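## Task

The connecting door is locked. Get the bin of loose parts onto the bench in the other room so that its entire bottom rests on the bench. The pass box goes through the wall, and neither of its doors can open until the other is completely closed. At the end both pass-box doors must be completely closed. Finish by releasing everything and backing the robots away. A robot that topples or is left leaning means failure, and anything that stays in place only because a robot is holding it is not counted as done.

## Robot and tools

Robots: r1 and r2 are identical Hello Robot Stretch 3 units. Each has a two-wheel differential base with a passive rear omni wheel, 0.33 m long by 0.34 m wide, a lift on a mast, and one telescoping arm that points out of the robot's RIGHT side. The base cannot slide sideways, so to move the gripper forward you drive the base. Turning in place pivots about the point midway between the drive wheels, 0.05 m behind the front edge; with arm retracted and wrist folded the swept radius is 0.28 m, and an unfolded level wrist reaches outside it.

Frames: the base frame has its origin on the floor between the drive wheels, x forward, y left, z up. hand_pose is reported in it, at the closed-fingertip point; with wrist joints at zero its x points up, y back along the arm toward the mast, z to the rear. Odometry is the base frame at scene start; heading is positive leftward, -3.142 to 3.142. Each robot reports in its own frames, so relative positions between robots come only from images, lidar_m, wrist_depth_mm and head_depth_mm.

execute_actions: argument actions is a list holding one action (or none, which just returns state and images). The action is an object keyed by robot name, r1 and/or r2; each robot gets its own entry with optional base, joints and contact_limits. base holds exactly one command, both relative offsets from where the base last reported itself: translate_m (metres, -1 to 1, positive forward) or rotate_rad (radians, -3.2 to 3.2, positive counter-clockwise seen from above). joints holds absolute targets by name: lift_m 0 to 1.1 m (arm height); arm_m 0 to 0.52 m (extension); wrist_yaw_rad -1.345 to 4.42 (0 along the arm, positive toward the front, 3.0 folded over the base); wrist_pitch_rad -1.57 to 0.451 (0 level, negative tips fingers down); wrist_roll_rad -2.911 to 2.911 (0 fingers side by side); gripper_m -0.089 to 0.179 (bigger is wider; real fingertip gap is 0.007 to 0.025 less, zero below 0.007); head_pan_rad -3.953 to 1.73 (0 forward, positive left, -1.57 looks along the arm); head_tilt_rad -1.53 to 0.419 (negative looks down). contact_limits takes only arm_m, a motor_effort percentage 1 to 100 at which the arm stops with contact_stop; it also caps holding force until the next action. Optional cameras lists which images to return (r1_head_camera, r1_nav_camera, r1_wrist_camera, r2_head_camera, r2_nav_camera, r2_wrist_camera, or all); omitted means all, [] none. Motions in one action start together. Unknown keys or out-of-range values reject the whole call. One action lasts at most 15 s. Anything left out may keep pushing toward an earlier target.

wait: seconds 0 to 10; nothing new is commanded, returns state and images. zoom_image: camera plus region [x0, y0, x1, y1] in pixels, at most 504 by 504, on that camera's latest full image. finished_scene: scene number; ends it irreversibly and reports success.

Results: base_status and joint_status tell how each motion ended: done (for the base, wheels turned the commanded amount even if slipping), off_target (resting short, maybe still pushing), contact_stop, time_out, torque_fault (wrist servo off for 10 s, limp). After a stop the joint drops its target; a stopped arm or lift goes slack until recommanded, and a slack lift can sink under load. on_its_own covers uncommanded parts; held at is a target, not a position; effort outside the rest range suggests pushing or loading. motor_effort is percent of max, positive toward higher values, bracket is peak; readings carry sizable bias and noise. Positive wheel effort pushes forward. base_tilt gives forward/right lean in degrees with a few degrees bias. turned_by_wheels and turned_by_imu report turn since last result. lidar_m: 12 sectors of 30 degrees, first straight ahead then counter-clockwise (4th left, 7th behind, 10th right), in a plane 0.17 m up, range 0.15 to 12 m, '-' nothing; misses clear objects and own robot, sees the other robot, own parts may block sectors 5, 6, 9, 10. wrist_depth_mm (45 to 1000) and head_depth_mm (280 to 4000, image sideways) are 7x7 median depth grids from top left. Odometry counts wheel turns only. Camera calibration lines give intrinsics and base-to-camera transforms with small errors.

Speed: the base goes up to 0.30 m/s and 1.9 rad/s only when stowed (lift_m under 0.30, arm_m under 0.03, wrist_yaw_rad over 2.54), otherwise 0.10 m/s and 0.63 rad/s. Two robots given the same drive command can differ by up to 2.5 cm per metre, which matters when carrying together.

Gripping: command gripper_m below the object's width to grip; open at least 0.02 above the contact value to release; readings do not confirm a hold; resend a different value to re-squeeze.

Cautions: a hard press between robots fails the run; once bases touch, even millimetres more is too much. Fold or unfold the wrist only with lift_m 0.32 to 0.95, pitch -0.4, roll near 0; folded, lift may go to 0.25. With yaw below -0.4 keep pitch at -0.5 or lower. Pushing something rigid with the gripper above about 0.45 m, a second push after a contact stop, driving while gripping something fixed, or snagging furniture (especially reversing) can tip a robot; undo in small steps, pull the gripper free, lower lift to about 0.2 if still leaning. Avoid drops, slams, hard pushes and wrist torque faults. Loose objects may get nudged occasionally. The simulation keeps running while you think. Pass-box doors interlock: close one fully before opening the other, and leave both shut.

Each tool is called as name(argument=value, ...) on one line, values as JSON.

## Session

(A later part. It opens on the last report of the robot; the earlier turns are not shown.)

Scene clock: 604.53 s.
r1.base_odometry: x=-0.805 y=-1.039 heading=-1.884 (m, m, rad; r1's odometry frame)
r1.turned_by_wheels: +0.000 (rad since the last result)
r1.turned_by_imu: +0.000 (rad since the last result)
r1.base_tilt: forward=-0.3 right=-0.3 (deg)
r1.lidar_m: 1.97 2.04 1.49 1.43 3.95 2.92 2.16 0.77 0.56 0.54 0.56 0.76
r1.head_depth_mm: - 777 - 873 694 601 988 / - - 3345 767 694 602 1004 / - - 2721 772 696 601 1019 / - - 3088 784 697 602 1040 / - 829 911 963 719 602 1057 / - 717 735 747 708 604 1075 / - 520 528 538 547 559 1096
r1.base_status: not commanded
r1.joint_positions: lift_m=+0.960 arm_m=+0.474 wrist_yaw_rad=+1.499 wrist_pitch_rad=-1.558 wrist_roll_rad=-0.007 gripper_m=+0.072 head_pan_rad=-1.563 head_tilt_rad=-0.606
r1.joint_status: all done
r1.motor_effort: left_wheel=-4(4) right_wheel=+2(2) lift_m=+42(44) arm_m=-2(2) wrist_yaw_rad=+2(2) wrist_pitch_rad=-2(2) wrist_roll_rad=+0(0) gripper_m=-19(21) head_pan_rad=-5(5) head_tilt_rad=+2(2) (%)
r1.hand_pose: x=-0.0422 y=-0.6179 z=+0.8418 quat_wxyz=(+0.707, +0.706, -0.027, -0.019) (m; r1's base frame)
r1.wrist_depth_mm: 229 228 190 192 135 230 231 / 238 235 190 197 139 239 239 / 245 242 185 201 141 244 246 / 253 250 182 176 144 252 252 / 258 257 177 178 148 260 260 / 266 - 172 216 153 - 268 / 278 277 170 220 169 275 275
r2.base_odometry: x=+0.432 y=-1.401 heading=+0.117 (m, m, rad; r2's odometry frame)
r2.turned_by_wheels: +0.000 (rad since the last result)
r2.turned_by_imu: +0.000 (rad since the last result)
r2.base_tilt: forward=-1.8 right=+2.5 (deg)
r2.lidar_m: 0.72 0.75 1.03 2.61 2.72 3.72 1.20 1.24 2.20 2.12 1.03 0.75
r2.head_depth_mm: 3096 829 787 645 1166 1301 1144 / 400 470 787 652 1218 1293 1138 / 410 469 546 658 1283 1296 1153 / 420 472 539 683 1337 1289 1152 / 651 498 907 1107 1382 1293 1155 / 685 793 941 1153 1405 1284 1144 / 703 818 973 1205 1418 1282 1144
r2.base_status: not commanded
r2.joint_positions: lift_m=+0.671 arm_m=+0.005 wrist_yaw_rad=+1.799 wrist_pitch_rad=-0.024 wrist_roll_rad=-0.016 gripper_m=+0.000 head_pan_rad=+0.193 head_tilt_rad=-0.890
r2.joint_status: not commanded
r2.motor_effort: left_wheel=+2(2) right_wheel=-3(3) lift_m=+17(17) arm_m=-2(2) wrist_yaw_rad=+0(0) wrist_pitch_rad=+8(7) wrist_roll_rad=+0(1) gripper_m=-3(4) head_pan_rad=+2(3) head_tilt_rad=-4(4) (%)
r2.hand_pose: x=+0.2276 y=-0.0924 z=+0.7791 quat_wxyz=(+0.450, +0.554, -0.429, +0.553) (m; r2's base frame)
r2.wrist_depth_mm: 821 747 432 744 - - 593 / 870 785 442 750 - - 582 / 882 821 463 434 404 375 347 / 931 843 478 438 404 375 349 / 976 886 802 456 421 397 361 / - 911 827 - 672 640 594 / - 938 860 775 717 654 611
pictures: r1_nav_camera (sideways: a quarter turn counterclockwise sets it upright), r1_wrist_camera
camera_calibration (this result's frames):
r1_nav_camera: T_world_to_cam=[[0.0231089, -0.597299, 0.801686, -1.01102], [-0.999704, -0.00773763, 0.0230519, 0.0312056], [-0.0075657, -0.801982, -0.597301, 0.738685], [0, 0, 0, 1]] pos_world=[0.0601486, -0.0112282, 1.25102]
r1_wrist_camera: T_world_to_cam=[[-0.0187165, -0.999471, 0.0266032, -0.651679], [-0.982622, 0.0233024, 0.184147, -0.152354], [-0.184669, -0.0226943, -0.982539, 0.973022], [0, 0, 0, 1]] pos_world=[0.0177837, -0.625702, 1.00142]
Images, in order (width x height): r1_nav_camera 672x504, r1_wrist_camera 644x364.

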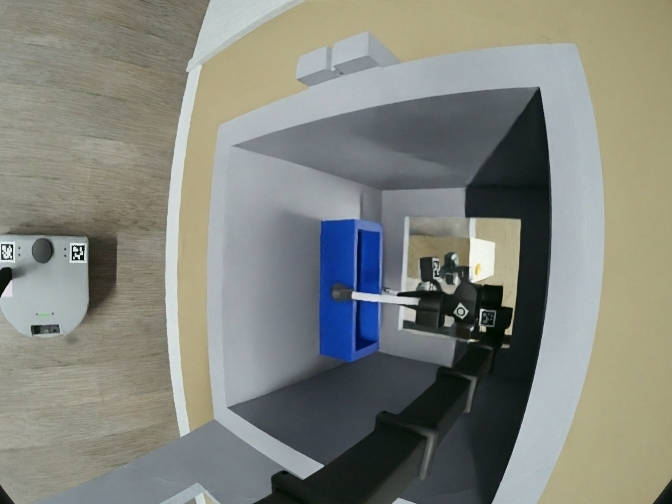

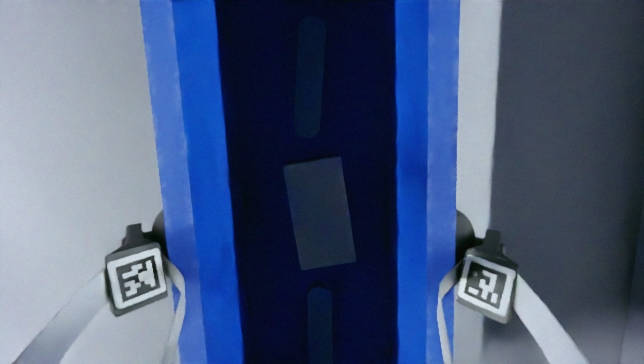

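execute_actions(actions=[{"r1":{"joints":{"arm_m":0.008,"lift_m":0.98,"head_pan_rad":1.5,"head_tilt_rad":-0.4}}}], cameras=["r1_wrist_camera","r1_head_camera"])

Scene clock: 616.33 s.
r1.base_odometry: x=-0.805 y=-1.039 heading=-1.884 (m, m, rad; r1's odometry frame)
r1.turned_by_wheels: +0.000 (rad since the last result)
r1.turned_by_imu: +0.000 (rad since the last result)
r1.base_tilt: forward=-0.3 right=-0.3 (deg)
r1.lidar_m: 1.97 2.04 1.49 1.43 3.95 2.92 2.16 0.77 0.56 0.54 0.56 0.77
r1.head_depth_mm: 3329 3521 3765 3225 2269 1710 1370 / 3241 3481 3741 1642 1981 1711 1361 / 3257 3523 2802 1777 2276 1709 1364 / 3283 3503 2795 1780 2259 1706 1361 / 3272 3530 3703 1625 2167 1695 1365 / 3255 3477 3751 3411 2284 1700 1347 / 3231 3483 3777 3668 - - -
r1.base_status: not commanded
r1.joint_positions: lift_m=+0.980 arm_m=+0.008 wrist_yaw_rad=+1.500 wrist_pitch_rad=-1.558 wrist_roll_rad=-0.007 gripper_m=+0.072 head_pan_rad=+1.493 head_tilt_rad=-0.408
r1.joint_status: all done
r1.motor_effort: left_wheel=-3(4) right_wheel=+2(2) lift_m=+41(42) arm_m=-1(3) wrist_yaw_rad=+1(2) wrist_pitch_rad=-2(3) wrist_roll_rad=+0(0) gripper_m=-20(22) head_pan_rad=+4(55) head_tilt_rad=+3(15) (%)
r1.hand_pose: x=-0.0422 y=-0.1520 z=+0.8618 quat_wxyz=(+0.707, +0.706, -0.027, -0.018) (m; r1's base frame)
r1.wrist_depth_mm: 957 921 191 191 135 285 252 / 958 974 189 197 138 289 259 / - 984 184 202 142 295 267 / - - 180 175 145 293 276 / - - 177 178 148 289 283 / - - 175 215 153 - 294 / - - 170 221 169 332 304
r2.base_odometry: x=+0.432 y=-1.401 heading=+0.117 (m, m, rad; r2's odometry frame)
r2.turned_by_wheels: +0.000 (rad since the last result)
r2.turned_by_imu: +0.000 (rad since the last result)
r2.base_tilt: forward=-1.6 right=+2.5 (deg)
r2.lidar_m: 0.72 0.75 1.03 2.61 2.71 3.72 1.20 1.24 2.20 2.13 1.03 0.75
r2.head_depth_mm: 1061 1459 851 646 1165 1298 1139 / 401 471 805 652 1215 1297 1140 / 410 468 547 658 1278 1297 1156 / 420 471 538 682 1340 1294 1153 / 651 499 908 1104 1382 1288 1144 / 685 792 938 1155 1402 1286 1148 / 702 820 974 1198 1419 1286 1144
r2.base_status: not commanded
r2.joint_positions: lift_m=+0.671 arm_m=+0.005 wrist_yaw_rad=+1.799 wrist_pitch_rad=-0.024 wrist_roll_rad=-0.016 gripper_m=+0.000 head_pan_rad=+0.193 head_tilt_rad=-0.890
r2.joint_status: not commanded
r2.motor_effort: left_wheel=+2(2) right_wheel=-3(3) lift_m=+17(18) arm_m=-2(2) wrist_yaw_rad=+0(0) wrist_pitch_rad=+7(7) wrist_roll_rad=+0(1) gripper_m=-4(3) head_pan_rad=+3(2) head_tilt_rad=-4(5) (%)
r2.hand_pose: x=+0.2276 y=-0.0924 z=+0.7791 quat_wxyz=(+0.450, +0.554, -0.429, +0.553) (m; r2's base frame)
r2.wrist_depth_mm: 826 760 428 739 - - 586 / 862 790 449 756 - - 584 / 885 809 463 432 406 374 345 / 924 850 482 435 404 378 351 / 978 872 784 455 425 397 360 / - 913 845 - 675 637 593 / - 963 848 782 712 652 611
pictures: r1_head_camera (sideways: a quarter turn clockwise sets it upright), r1_wrist_camera
camera_calibration (this result's frames):
r1_head_camera: T_world_to_cam=[[0.0108761, -0.367568, -0.929933, 1.22716], [-0.999722, 0.0154543, -0.0178009, 0.0323634], [0.0209145, 0.929868, -0.367298, 0.437713], [0, 0, 0, 1]] pos_world=[0.00985309, 0.0435504, 1.30253]
r1_wrist_camera: T_world_to_cam=[[-0.0176512, -0.99949, 0.0266032, -0.186493], [-0.982647, 0.0222552, 0.184147, -0.167057], [-0.184645, -0.0228911, -0.982539, 1.00322], [0, 0, 0, 1]] pos_world=[0.0177906, -0.159715, 1.02143]
Images, in order (width x height): r1_head_camera 896x504, r1_wrist_camera 644x364.

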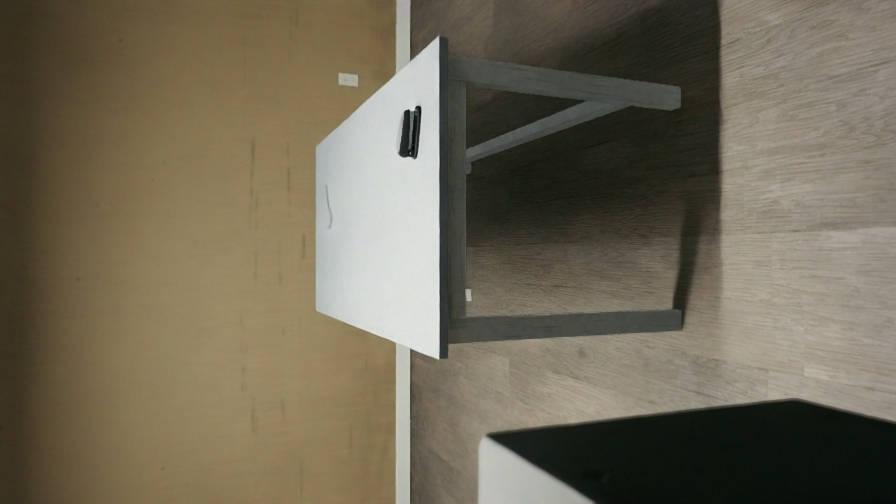

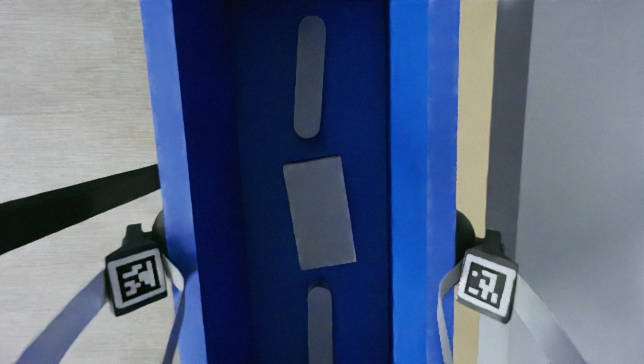

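execute_actions(actions=[{"r1":{"base":{"rotate_rad":1.545},"joints":{"head_pan_rad":0,"head_tilt_rad":-0.6}}}], cameras=[])

execute_actions(actions=[{"r1":{"base":{"translate_m":0.92},"joints":{"lift_m":1.05,"arm_m":0.3}}}], cameras=["r1_wrist_camera","r1_head_camera"])

Scene clock: 638.70 s.
r1.base_odometry: x=-0.805 y=-1.039 heading=-0.339 (m, m, rad; r1's odometry frame)
r1.turned_by_wheels: +1.545 (rad since the last result)
r1.turned_by_imu: +1.542 (rad since the last result)
r1.base_tilt: forward=-0.3 right=-0.4 (deg)
r1.lidar_m: 1.43 3.94 2.94 2.36 0.79 0.57 0.54 0.56 0.75 1.91 2.03 1.49
r1.head_depth_mm: 3176 3493 1520 2173 1788 1447 1218 / 3175 2644 1522 2284 1807 1456 1220 / 3206 2665 1631 2352 1811 1448 1214 / 3174 2616 1645 2278 1806 1454 1219 / 3236 3599 3285 2274 1790 1457 1215 / 3235 3616 3571 2382 1803 1456 1218 / 3245 3657 3504 2385 1814 1457 1220
r1.base_status: done
r1.joint_positions: lift_m=+0.980 arm_m=+0.008 wrist_yaw_rad=+1.500 wrist_pitch_rad=-1.558 wrist_roll_rad=-0.007 gripper_m=+0.072 head_pan_rad=+0.007 head_tilt_rad=-0.592
r1.joint_status: all done
r1.motor_effort: left_wheel=-4(10) right_wheel=+2(8) lift_m=+41(41) arm_m=-2(1) wrist_yaw_rad=+0(1) wrist_pitch_rad=-3(3) wrist_roll_rad=+0(0) gripper_m=-21(18) head_pan_rad=-5(56) head_tilt_rad=-3(16) (%)
r1.hand_pose: x=-0.0422 y=-0.1520 z=+0.8618 quat_wxyz=(+0.707, +0.706, -0.027, -0.018) (m; r1's base frame)
r1.wrist_depth_mm: 942 939 191 191 136 944 965 / 984 962 190 196 138 963 999 / - - 185 201 142 - - / - - 181 176 145 - - / - - 176 179 148 - - / - - 173 215 153 - 956 / 895 878 170 220 169 784 754
r2.base_odometry: x=+0.432 y=-1.401 heading=+0.117 (m, m, rad; r2's odometry frame)
r2.turned_by_wheels: +0.000 (rad since the last result)
r2.turned_by_imu: +0.000 (rad since the last result)
r2.base_tilt: forward=-1.7 right=+2.5 (deg)
r2.lidar_m: 0.73 0.75 1.03 2.61 2.71 3.69 1.20 1.24 2.21 2.12 1.03 0.75
r2.head_depth_mm: 2498 1249 853 645 1171 1297 1139 / 400 471 806 650 1221 1303 1140 / 409 469 548 657 1275 1295 1154 / 420 472 539 682 1337 1292 1154 / 651 499 909 1107 1380 1289 1148 / 685 792 942 1153 1402 1284 1150 / 703 814 971 1201 1419 1282 1146
r2.base_status: not commanded
r2.joint_positions: lift_m=+0.671 arm_m=+0.005 wrist_yaw_rad=+1.799 wrist_pitch_rad=-0.024 wrist_roll_rad=-0.016 gripper_m=+0.000 head_pan_rad=+0.193 head_tilt_rad=-0.890
r2.joint_status: not commanded
r2.motor_effort: left_wheel=+2(2) right_wheel=-3(3) lift_m=+17(17) arm_m=-2(2) wrist_yaw_rad=+0(1) wrist_pitch_rad=+7(7) wrist_roll_rad=+1(1) gripper_m=-3(3) head_pan_rad=+2(2) head_tilt_rad=-5(4) (%)
r2.hand_pose: x=+0.2276 y=-0.0924 z=+0.7791 quat_wxyz=(+0.450, +0.554, -0.429, +0.553) (m; r2's base frame)
r2.wrist_depth_mm: 817 755 431 729 - - 586 / 851 778 444 751 - - 581 / 889 814 464 432 407 374 346 / 933 857 479 439 405 380 349 / 984 873 796 454 423 394 365 / - 902 840 - 672 639 595 / - 947 860 785 723 666 610
pictures: none
No camera images: the call's "cameras" was empty. Leave "cameras" out to get every camera's image.

Scene clock: 648.97 s.
r1.base_odometry: x=+0.062 y=-1.346 heading=-0.339 (m, m, rad; r1's odometry frame)
r1.turned_by_wheels: +0.000 (rad since the last result)
r1.turned_by_imu: -0.005 (rad since the last result)
r1.base_tilt: forward=-0.3 right=-0.3 (deg)
r1.lidar_m: 1.51 0.53 2.98 2.85 2.14 1.53 1.46 1.50 1.98 1.94 1.99 0.66
r1.head_depth_mm: 2398 2642 1420 965 737 1214 1220 / 2407 2627 1419 971 736 1342 1214 / 2400 2667 1416 968 738 1383 1215 / 2409 2670 1425 972 738 1375 1216 / 2441 2684 1541 973 739 1375 1165 / 2450 2694 2981 2281 741 768 1175 / 2433 2701 2993 2387 1811 1424 1217
r1.base_status: done
r1.joint_positions: lift_m=+1.050 arm_m=+0.300 wrist_yaw_rad=+1.500 wrist_pitch_rad=-1.558 wrist_roll_rad=-0.007 gripper_m=+0.072 head_pan_rad=+0.007 head_tilt_rad=-0.592
r1.joint_status: all done
r1.motor_effort: left_wheel=-3(4) right_wheel=+1(6) lift_m=+42(43) arm_m=+2(3) wrist_yaw_rad=+0(1) wrist_pitch_rad=-2(3) wrist_roll_rad=+0(0) gripper_m=-21(20) head_pan_rad=-5(5) head_tilt_rad=-3(3) (%)
r1.hand_pose: x=-0.0422 y=-0.4435 z=+0.9318 quat_wxyz=(+0.707, +0.706, -0.027, -0.018) (m; r1's base frame)
r1.wrist_depth_mm: - - 191 192 135 - - / - - 190 196 138 - - / - 124 185 202 141 - - / - 126 181 175 144 - - / - - 177 178 148 - - / - - 173 215 153 - - / - - 170 221 168 - -
r2.base_odometry: x=+0.432 y=-1.401 heading=+0.117 (m, m, rad; r2's odometry frame)
r2.turned_by_wheels: +0.000 (rad since the last result)
r2.turned_by_imu: +0.000 (rad since the last result)
r2.base_tilt: forward=-1.8 right=+2.6 (deg)
r2.lidar_m: 0.73 0.75 1.03 2.61 2.71 3.69 1.20 1.24 2.20 2.12 1.03 0.75
r2.head_depth_mm: 3003 2209 856 646 1165 1302 1144 / 400 471 806 651 1218 1295 1138 / 410 469 548 657 1281 1292 1160 / 420 472 539 683 1342 1292 1149 / 650 497 910 1104 1389 1286 1151 / 684 791 938 1149 1402 1289 1149 / 702 816 974 1201 1414 1287 1143
r2.base_status: not commanded
r2.joint_positions: lift_m=+0.671 arm_m=+0.005 wrist_yaw_rad=+1.799 wrist_pitch_rad=-0.024 wrist_roll_rad=-0.016 gripper_m=+0.000 head_pan_rad=+0.193 head_tilt_rad=-0.890
r2.joint_status: not commanded
r2.motor_effort: left_wheel=+2(2) right_wheel=-3(3) lift_m=+17(17) arm_m=-2(2) wrist_yaw_rad=+0(0) wrist_pitch_rad=+7(7) wrist_roll_rad=+1(0) gripper_m=-4(3) head_pan_rad=+2(3) head_tilt_rad=-4(4) (%)
r2.hand_pose: x=+0.2276 y=-0.0924 z=+0.7791 quat_wxyz=(+0.450, +0.554, -0.429, +0.553) (m; r2's base frame)
r2.wrist_depth_mm: 824 745 427 744 - - 581 / 850 785 448 739 - - 583 / 887 813 463 432 406 374 348 / 940 839 476 438 404 378 352 / 977 892 795 455 423 392 361 / - 900 849 - 668 635 593 / - 947 859 777 719 653 613
pictures: r1_head_camera (sideways: a quarter turn clockwise sets it upright), r1_wrist_camera
camera_calibration (this result's frames):
r1_head_camera: T_world_to_cam=[[-0.529394, -0.0432155, -0.847274, 1.12263], [-0.0716947, 0.997408, -0.00607677, 0.0114361], [0.845341, 0.0575281, -0.531121, 0.645855], [0, 0, 0, 1]] pos_world=[0.0491678, -0.0000461378, 1.29428]
r1_wrist_camera: T_world_to_cam=[[-0.017695, -0.999489, 0.0266032, -0.479733], [-0.982646, 0.0222982, 0.184147, -0.173439], [-0.184646, -0.0228831, -0.982539, 1.06532], [0, 0, 0, 1]] pos_world=[0.0177904, -0.451243, 1.09142]
Images, in order (width x height): r1_head_camera 896x504, r1_wrist_camera 644x364.

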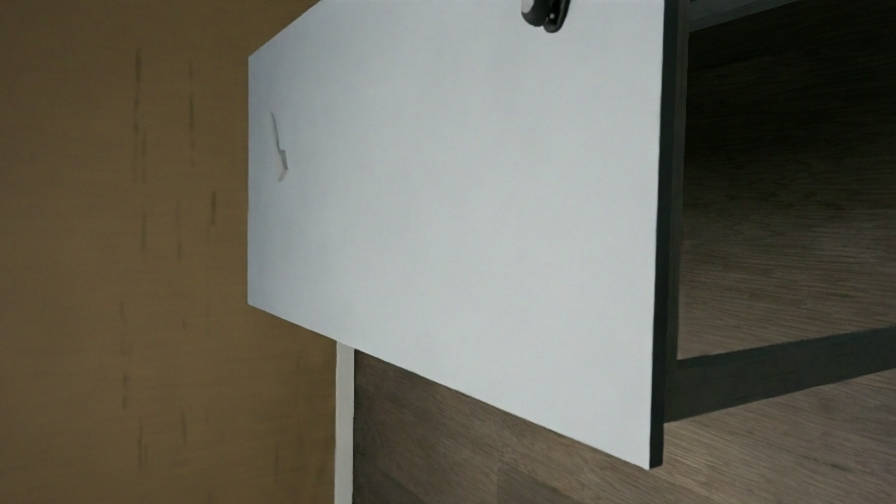

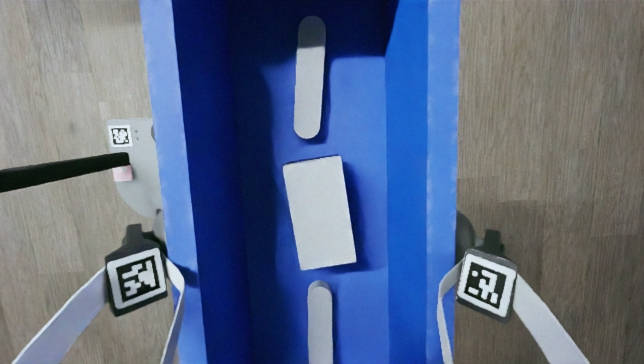

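execute_actions(actions=[{"r1":{"base":{"rotate_rad":1.635},"joints":{"arm_m":0.48,"head_pan_rad":-1.57,"head_tilt_rad":-0.7}}}], cameras=[])

execute_actions(actions=[{"r1":{"joints":{"lift_m":0.955}}}], cameras=["r1_wrist_camera","r1_nav_camera"])

Scene clock: 662.43 s.
r1.base_odometry: x=+0.062 y=-1.346 heading=+1.296 (m, m, rad; r1's odometry frame)
r1.turned_by_wheels: +1.635 (rad since the last result)
r1.turned_by_imu: +1.631 (rad since the last result)
r1.base_tilt: forward=-0.2 right=-0.3 (deg)
r1.lidar_m: 2.84 2.01 1.51 1.46 1.53 2.00 1.94 0.68 0.66 0.55 0.52 2.92
r1.head_depth_mm: 2450 1703 1068 777 706 1360 1165 / - 1717 708 754 706 1358 1165 / 2431 2609 717 783 709 1358 1164 / 2457 2615 723 756 732 1360 1164 / 2494 2818 2536 813 735 980 1147 / 2520 2817 2811 2060 805 1373 1168 / 2545 2882 2810 2061 1647 1367 1172
r1.base_status: done
r1.joint_positions: lift_m=+1.050 arm_m=+0.480 wrist_yaw_rad=+1.500 wrist_pitch_rad=-1.557 wrist_roll_rad=-0.007 gripper_m=+0.072 head_pan_rad=-1.563 head_tilt_rad=-0.691
r1.joint_status: all done
r1.motor_effort: left_wheel=-3(11) right_wheel=+2(10) lift_m=+41(42) arm_m=+2(4) wrist_yaw_rad=+0(1) wrist_pitch_rad=-3(3) wrist_roll_rad=+0(0) gripper_m=-20(20) head_pan_rad=-4(57) head_tilt_rad=-3(11) (%)
r1.hand_pose: x=-0.0420 y=-0.6235 z=+0.9318 quat_wxyz=(+0.707, +0.706, -0.027, -0.018) (m; r1's base frame)
r1.wrist_depth_mm: - - 189 192 136 302 305 / - - 189 195 139 313 312 / - 123 185 200 141 325 321 / - 125 181 175 145 333 330 / - - 178 179 148 338 343 / - - 174 214 153 - 355 / - - 169 220 170 366 363
r2.base_odometry: x=+0.432 y=-1.401 heading=+0.117 (m, m, rad; r2's odometry frame)
r2.turned_by_wheels: +0.000 (rad since the last result)
r2.turned_by_imu: +0.000 (rad since the last result)
r2.base_tilt: forward=-1.6 right=+2.5 (deg)
r2.lidar_m: 0.73 0.75 1.03 2.61 2.71 3.70 1.20 1.24 2.20 2.12 1.03 0.75
r2.head_depth_mm: 3090 2249 854 645 1164 1303 1138 / 400 470 807 652 1218 1298 1142 / 410 467 547 657 1277 1293 1163 / 420 472 539 682 1346 1294 1153 / 651 498 906 1105 1389 1291 1148 / 687 796 940 1152 1404 1293 1147 / 702 819 975 1204 1416 1283 1145
r2.base_status: not commanded
r2.joint_positions: lift_m=+0.671 arm_m=+0.005 wrist_yaw_rad=+1.799 wrist_pitch_rad=-0.024 wrist_roll_rad=-0.016 gripper_m=+0.000 head_pan_rad=+0.193 head_tilt_rad=-0.890
r2.joint_status: not commanded
r2.motor_effort: left_wheel=+2(2) right_wheel=-3(3) lift_m=+17(17) arm_m=-2(2) wrist_yaw_rad=+0(1) wrist_pitch_rad=+7(7) wrist_roll_rad=+0(1) gripper_m=-4(3) head_pan_rad=+2(3) head_tilt_rad=-4(4) (%)
r2.hand_pose: x=+0.2276 y=-0.0924 z=+0.7791 quat_wxyz=(+0.450, +0.554, -0.429, +0.553) (m; r2's base frame)
r2.wrist_depth_mm: 826 759 427 736 - - 586 / 859 783 446 750 - - 583 / 898 813 459 431 405 374 345 / 934 840 480 440 403 376 351 / 986 881 797 455 426 397 362 / - 931 840 - 666 634 601 / - 976 856 781 723 657 610
pictures: none
No camera images: the call's "cameras" was empty. Leave "cameras" out to get every camera's image.

Scene clock: 664.13 s.
r1.base_odometry: x=+0.062 y=-1.346 heading=+1.296 (m, m, rad; r1's odometry frame)
r1.turned_by_wheels: +0.000 (rad since the last result)
r1.turned_by_imu: +0.000 (rad since the last result)
r1.base_tilt: forward=-0.3 right=-0.3 (deg)
r1.lidar_m: 2.84 2.01 1.50 1.46 1.53 2.00 1.94 0.68 0.66 0.55 0.52 2.93
r1.head_depth_mm: 2366 - 1068 746 706 1352 1163 / 2402 1488 1074 711 706 1361 1166 / 2428 2168 1078 719 709 1363 1166 / 2482 2609 1078 727 730 1354 1161 / 2501 2802 2535 811 734 979 1145 / 2523 2836 2796 2069 804 1362 1169 / 2527 2884 2801 2077 1643 1374 1172
r1.base_status: not commanded
r1.joint_positions: lift_m=+0.955 arm_m=+0.480 wrist_yaw_rad=+1.500 wrist_pitch_rad=-1.557 wrist_roll_rad=-0.007 gripper_m=+0.072 head_pan_rad=-1.563 head_tilt_rad=-0.691
r1.joint_status: all done
r1.motor_effort: left_wheel=-3(3) right_wheel=+2(2) lift_m=+30(36) arm_m=+2(2) wrist_yaw_rad=+0(1) wrist_pitch_rad=-3(3) wrist_roll_rad=+0(0) gripper_m=-20(20) head_pan_rad=-5(5) head_tilt_rad=-4(3) (%)
r1.hand_pose: x=-0.0420 y=-0.6235 z=+0.8372 quat_wxyz=(+0.707, +0.706, -0.027, -0.018) (m; r1's base frame)
r1.wrist_depth_mm: 949 213 190 191 136 216 215 / 945 218 190 197 138 221 221 / 945 227 185 202 142 228 227 / - 234 182 175 144 235 234 / - 238 176 179 147 243 244 / - - 173 215 153 - 251 / - 259 169 221 157 256 259
r2.base_odometry: x=+0.432 y=-1.401 heading=+0.117 (m, m, rad; r2's odometry frame)
r2.turned_by_wheels: +0.000 (rad since the last result)
r2.turned_by_imu: +0.000 (rad since the last result)
r2.base_tilt: forward=-1.7 right=+2.5 (deg)
r2.lidar_m: 0.72 0.75 1.03 2.61 2.71 3.69 1.20 1.24 2.21 2.12 1.03 0.75
r2.head_depth_mm: 3101 2253 851 645 1170 1299 1146 / 400 471 806 651 1224 1293 1138 / 410 469 547 657 1274 1301 1155 / 419 472 538 683 1339 1294 1151 / 651 500 910 1107 1384 1288 1149 / 686 792 943 1152 1404 1288 1146 / 702 816 974 1199 1419 1284 1141
r2.base_status: not commanded
r2.joint_positions: lift_m=+0.671 arm_m=+0.005 wrist_yaw_rad=+1.799 wrist_pitch_rad=-0.024 wrist_roll_rad=-0.016 gripper_m=+0.000 head_pan_rad=+0.193 head_tilt_rad=-0.890
r2.joint_status: not commanded
r2.motor_effort: left_wheel=+2(2) right_wheel=-3(3) lift_m=+17(17) arm_m=-2(2) wrist_yaw_rad=+1(0) wrist_pitch_rad=+7(7) wrist_roll_rad=+0(0) gripper_m=-3(4) head_pan_rad=+3(3) head_tilt_rad=-4(5) (%)
r2.hand_pose: x=+0.2276 y=-0.0924 z=+0.7791 quat_wxyz=(+0.450, +0.554, -0.429, +0.553) (m; r2's base frame)
r2.wrist_depth_mm: 833 743 432 728 - - 580 / 863 774 447 742 - - 579 / 880 816 466 432 405 373 344 / 929 849 480 438 406 375 352 / 981 868 789 460 422 395 366 / - 906 837 - 677 639 596 / - 947 867 777 723 670 609
pictures: r1_nav_camera (sideways: a quarter turn counterclockwise sets it upright), r1_wrist_camera
camera_calibration (this result's frames):
r1_nav_camera: T_world_to_cam=[[0.023646, -0.663761, 0.747571, -0.940486], [-0.999689, -0.00974306, 0.0229699, 0.0313149], [-0.00796286, -0.747881, -0.663785, 0.825171], [0, 0, 0, 1]] pos_world=[0.0601146, -0.00682233, 1.2501]
r1_wrist_camera: T_world_to_cam=[[-0.0177132, -0.999488, 0.0266367, -0.657196], [-0.982761, 0.0223078, 0.183528, -0.151329], [-0.184028, -0.0229267, -0.982654, 0.968397], [0, 0, 0, 1]] pos_world=[0.0178513, -0.631282, 0.996877]
Images, in order (width x height): r1_nav_camera 672x504, r1_wrist_camera 644x364.

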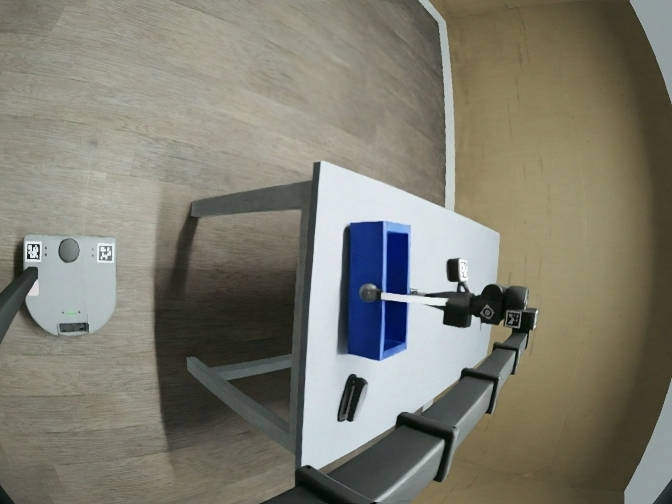

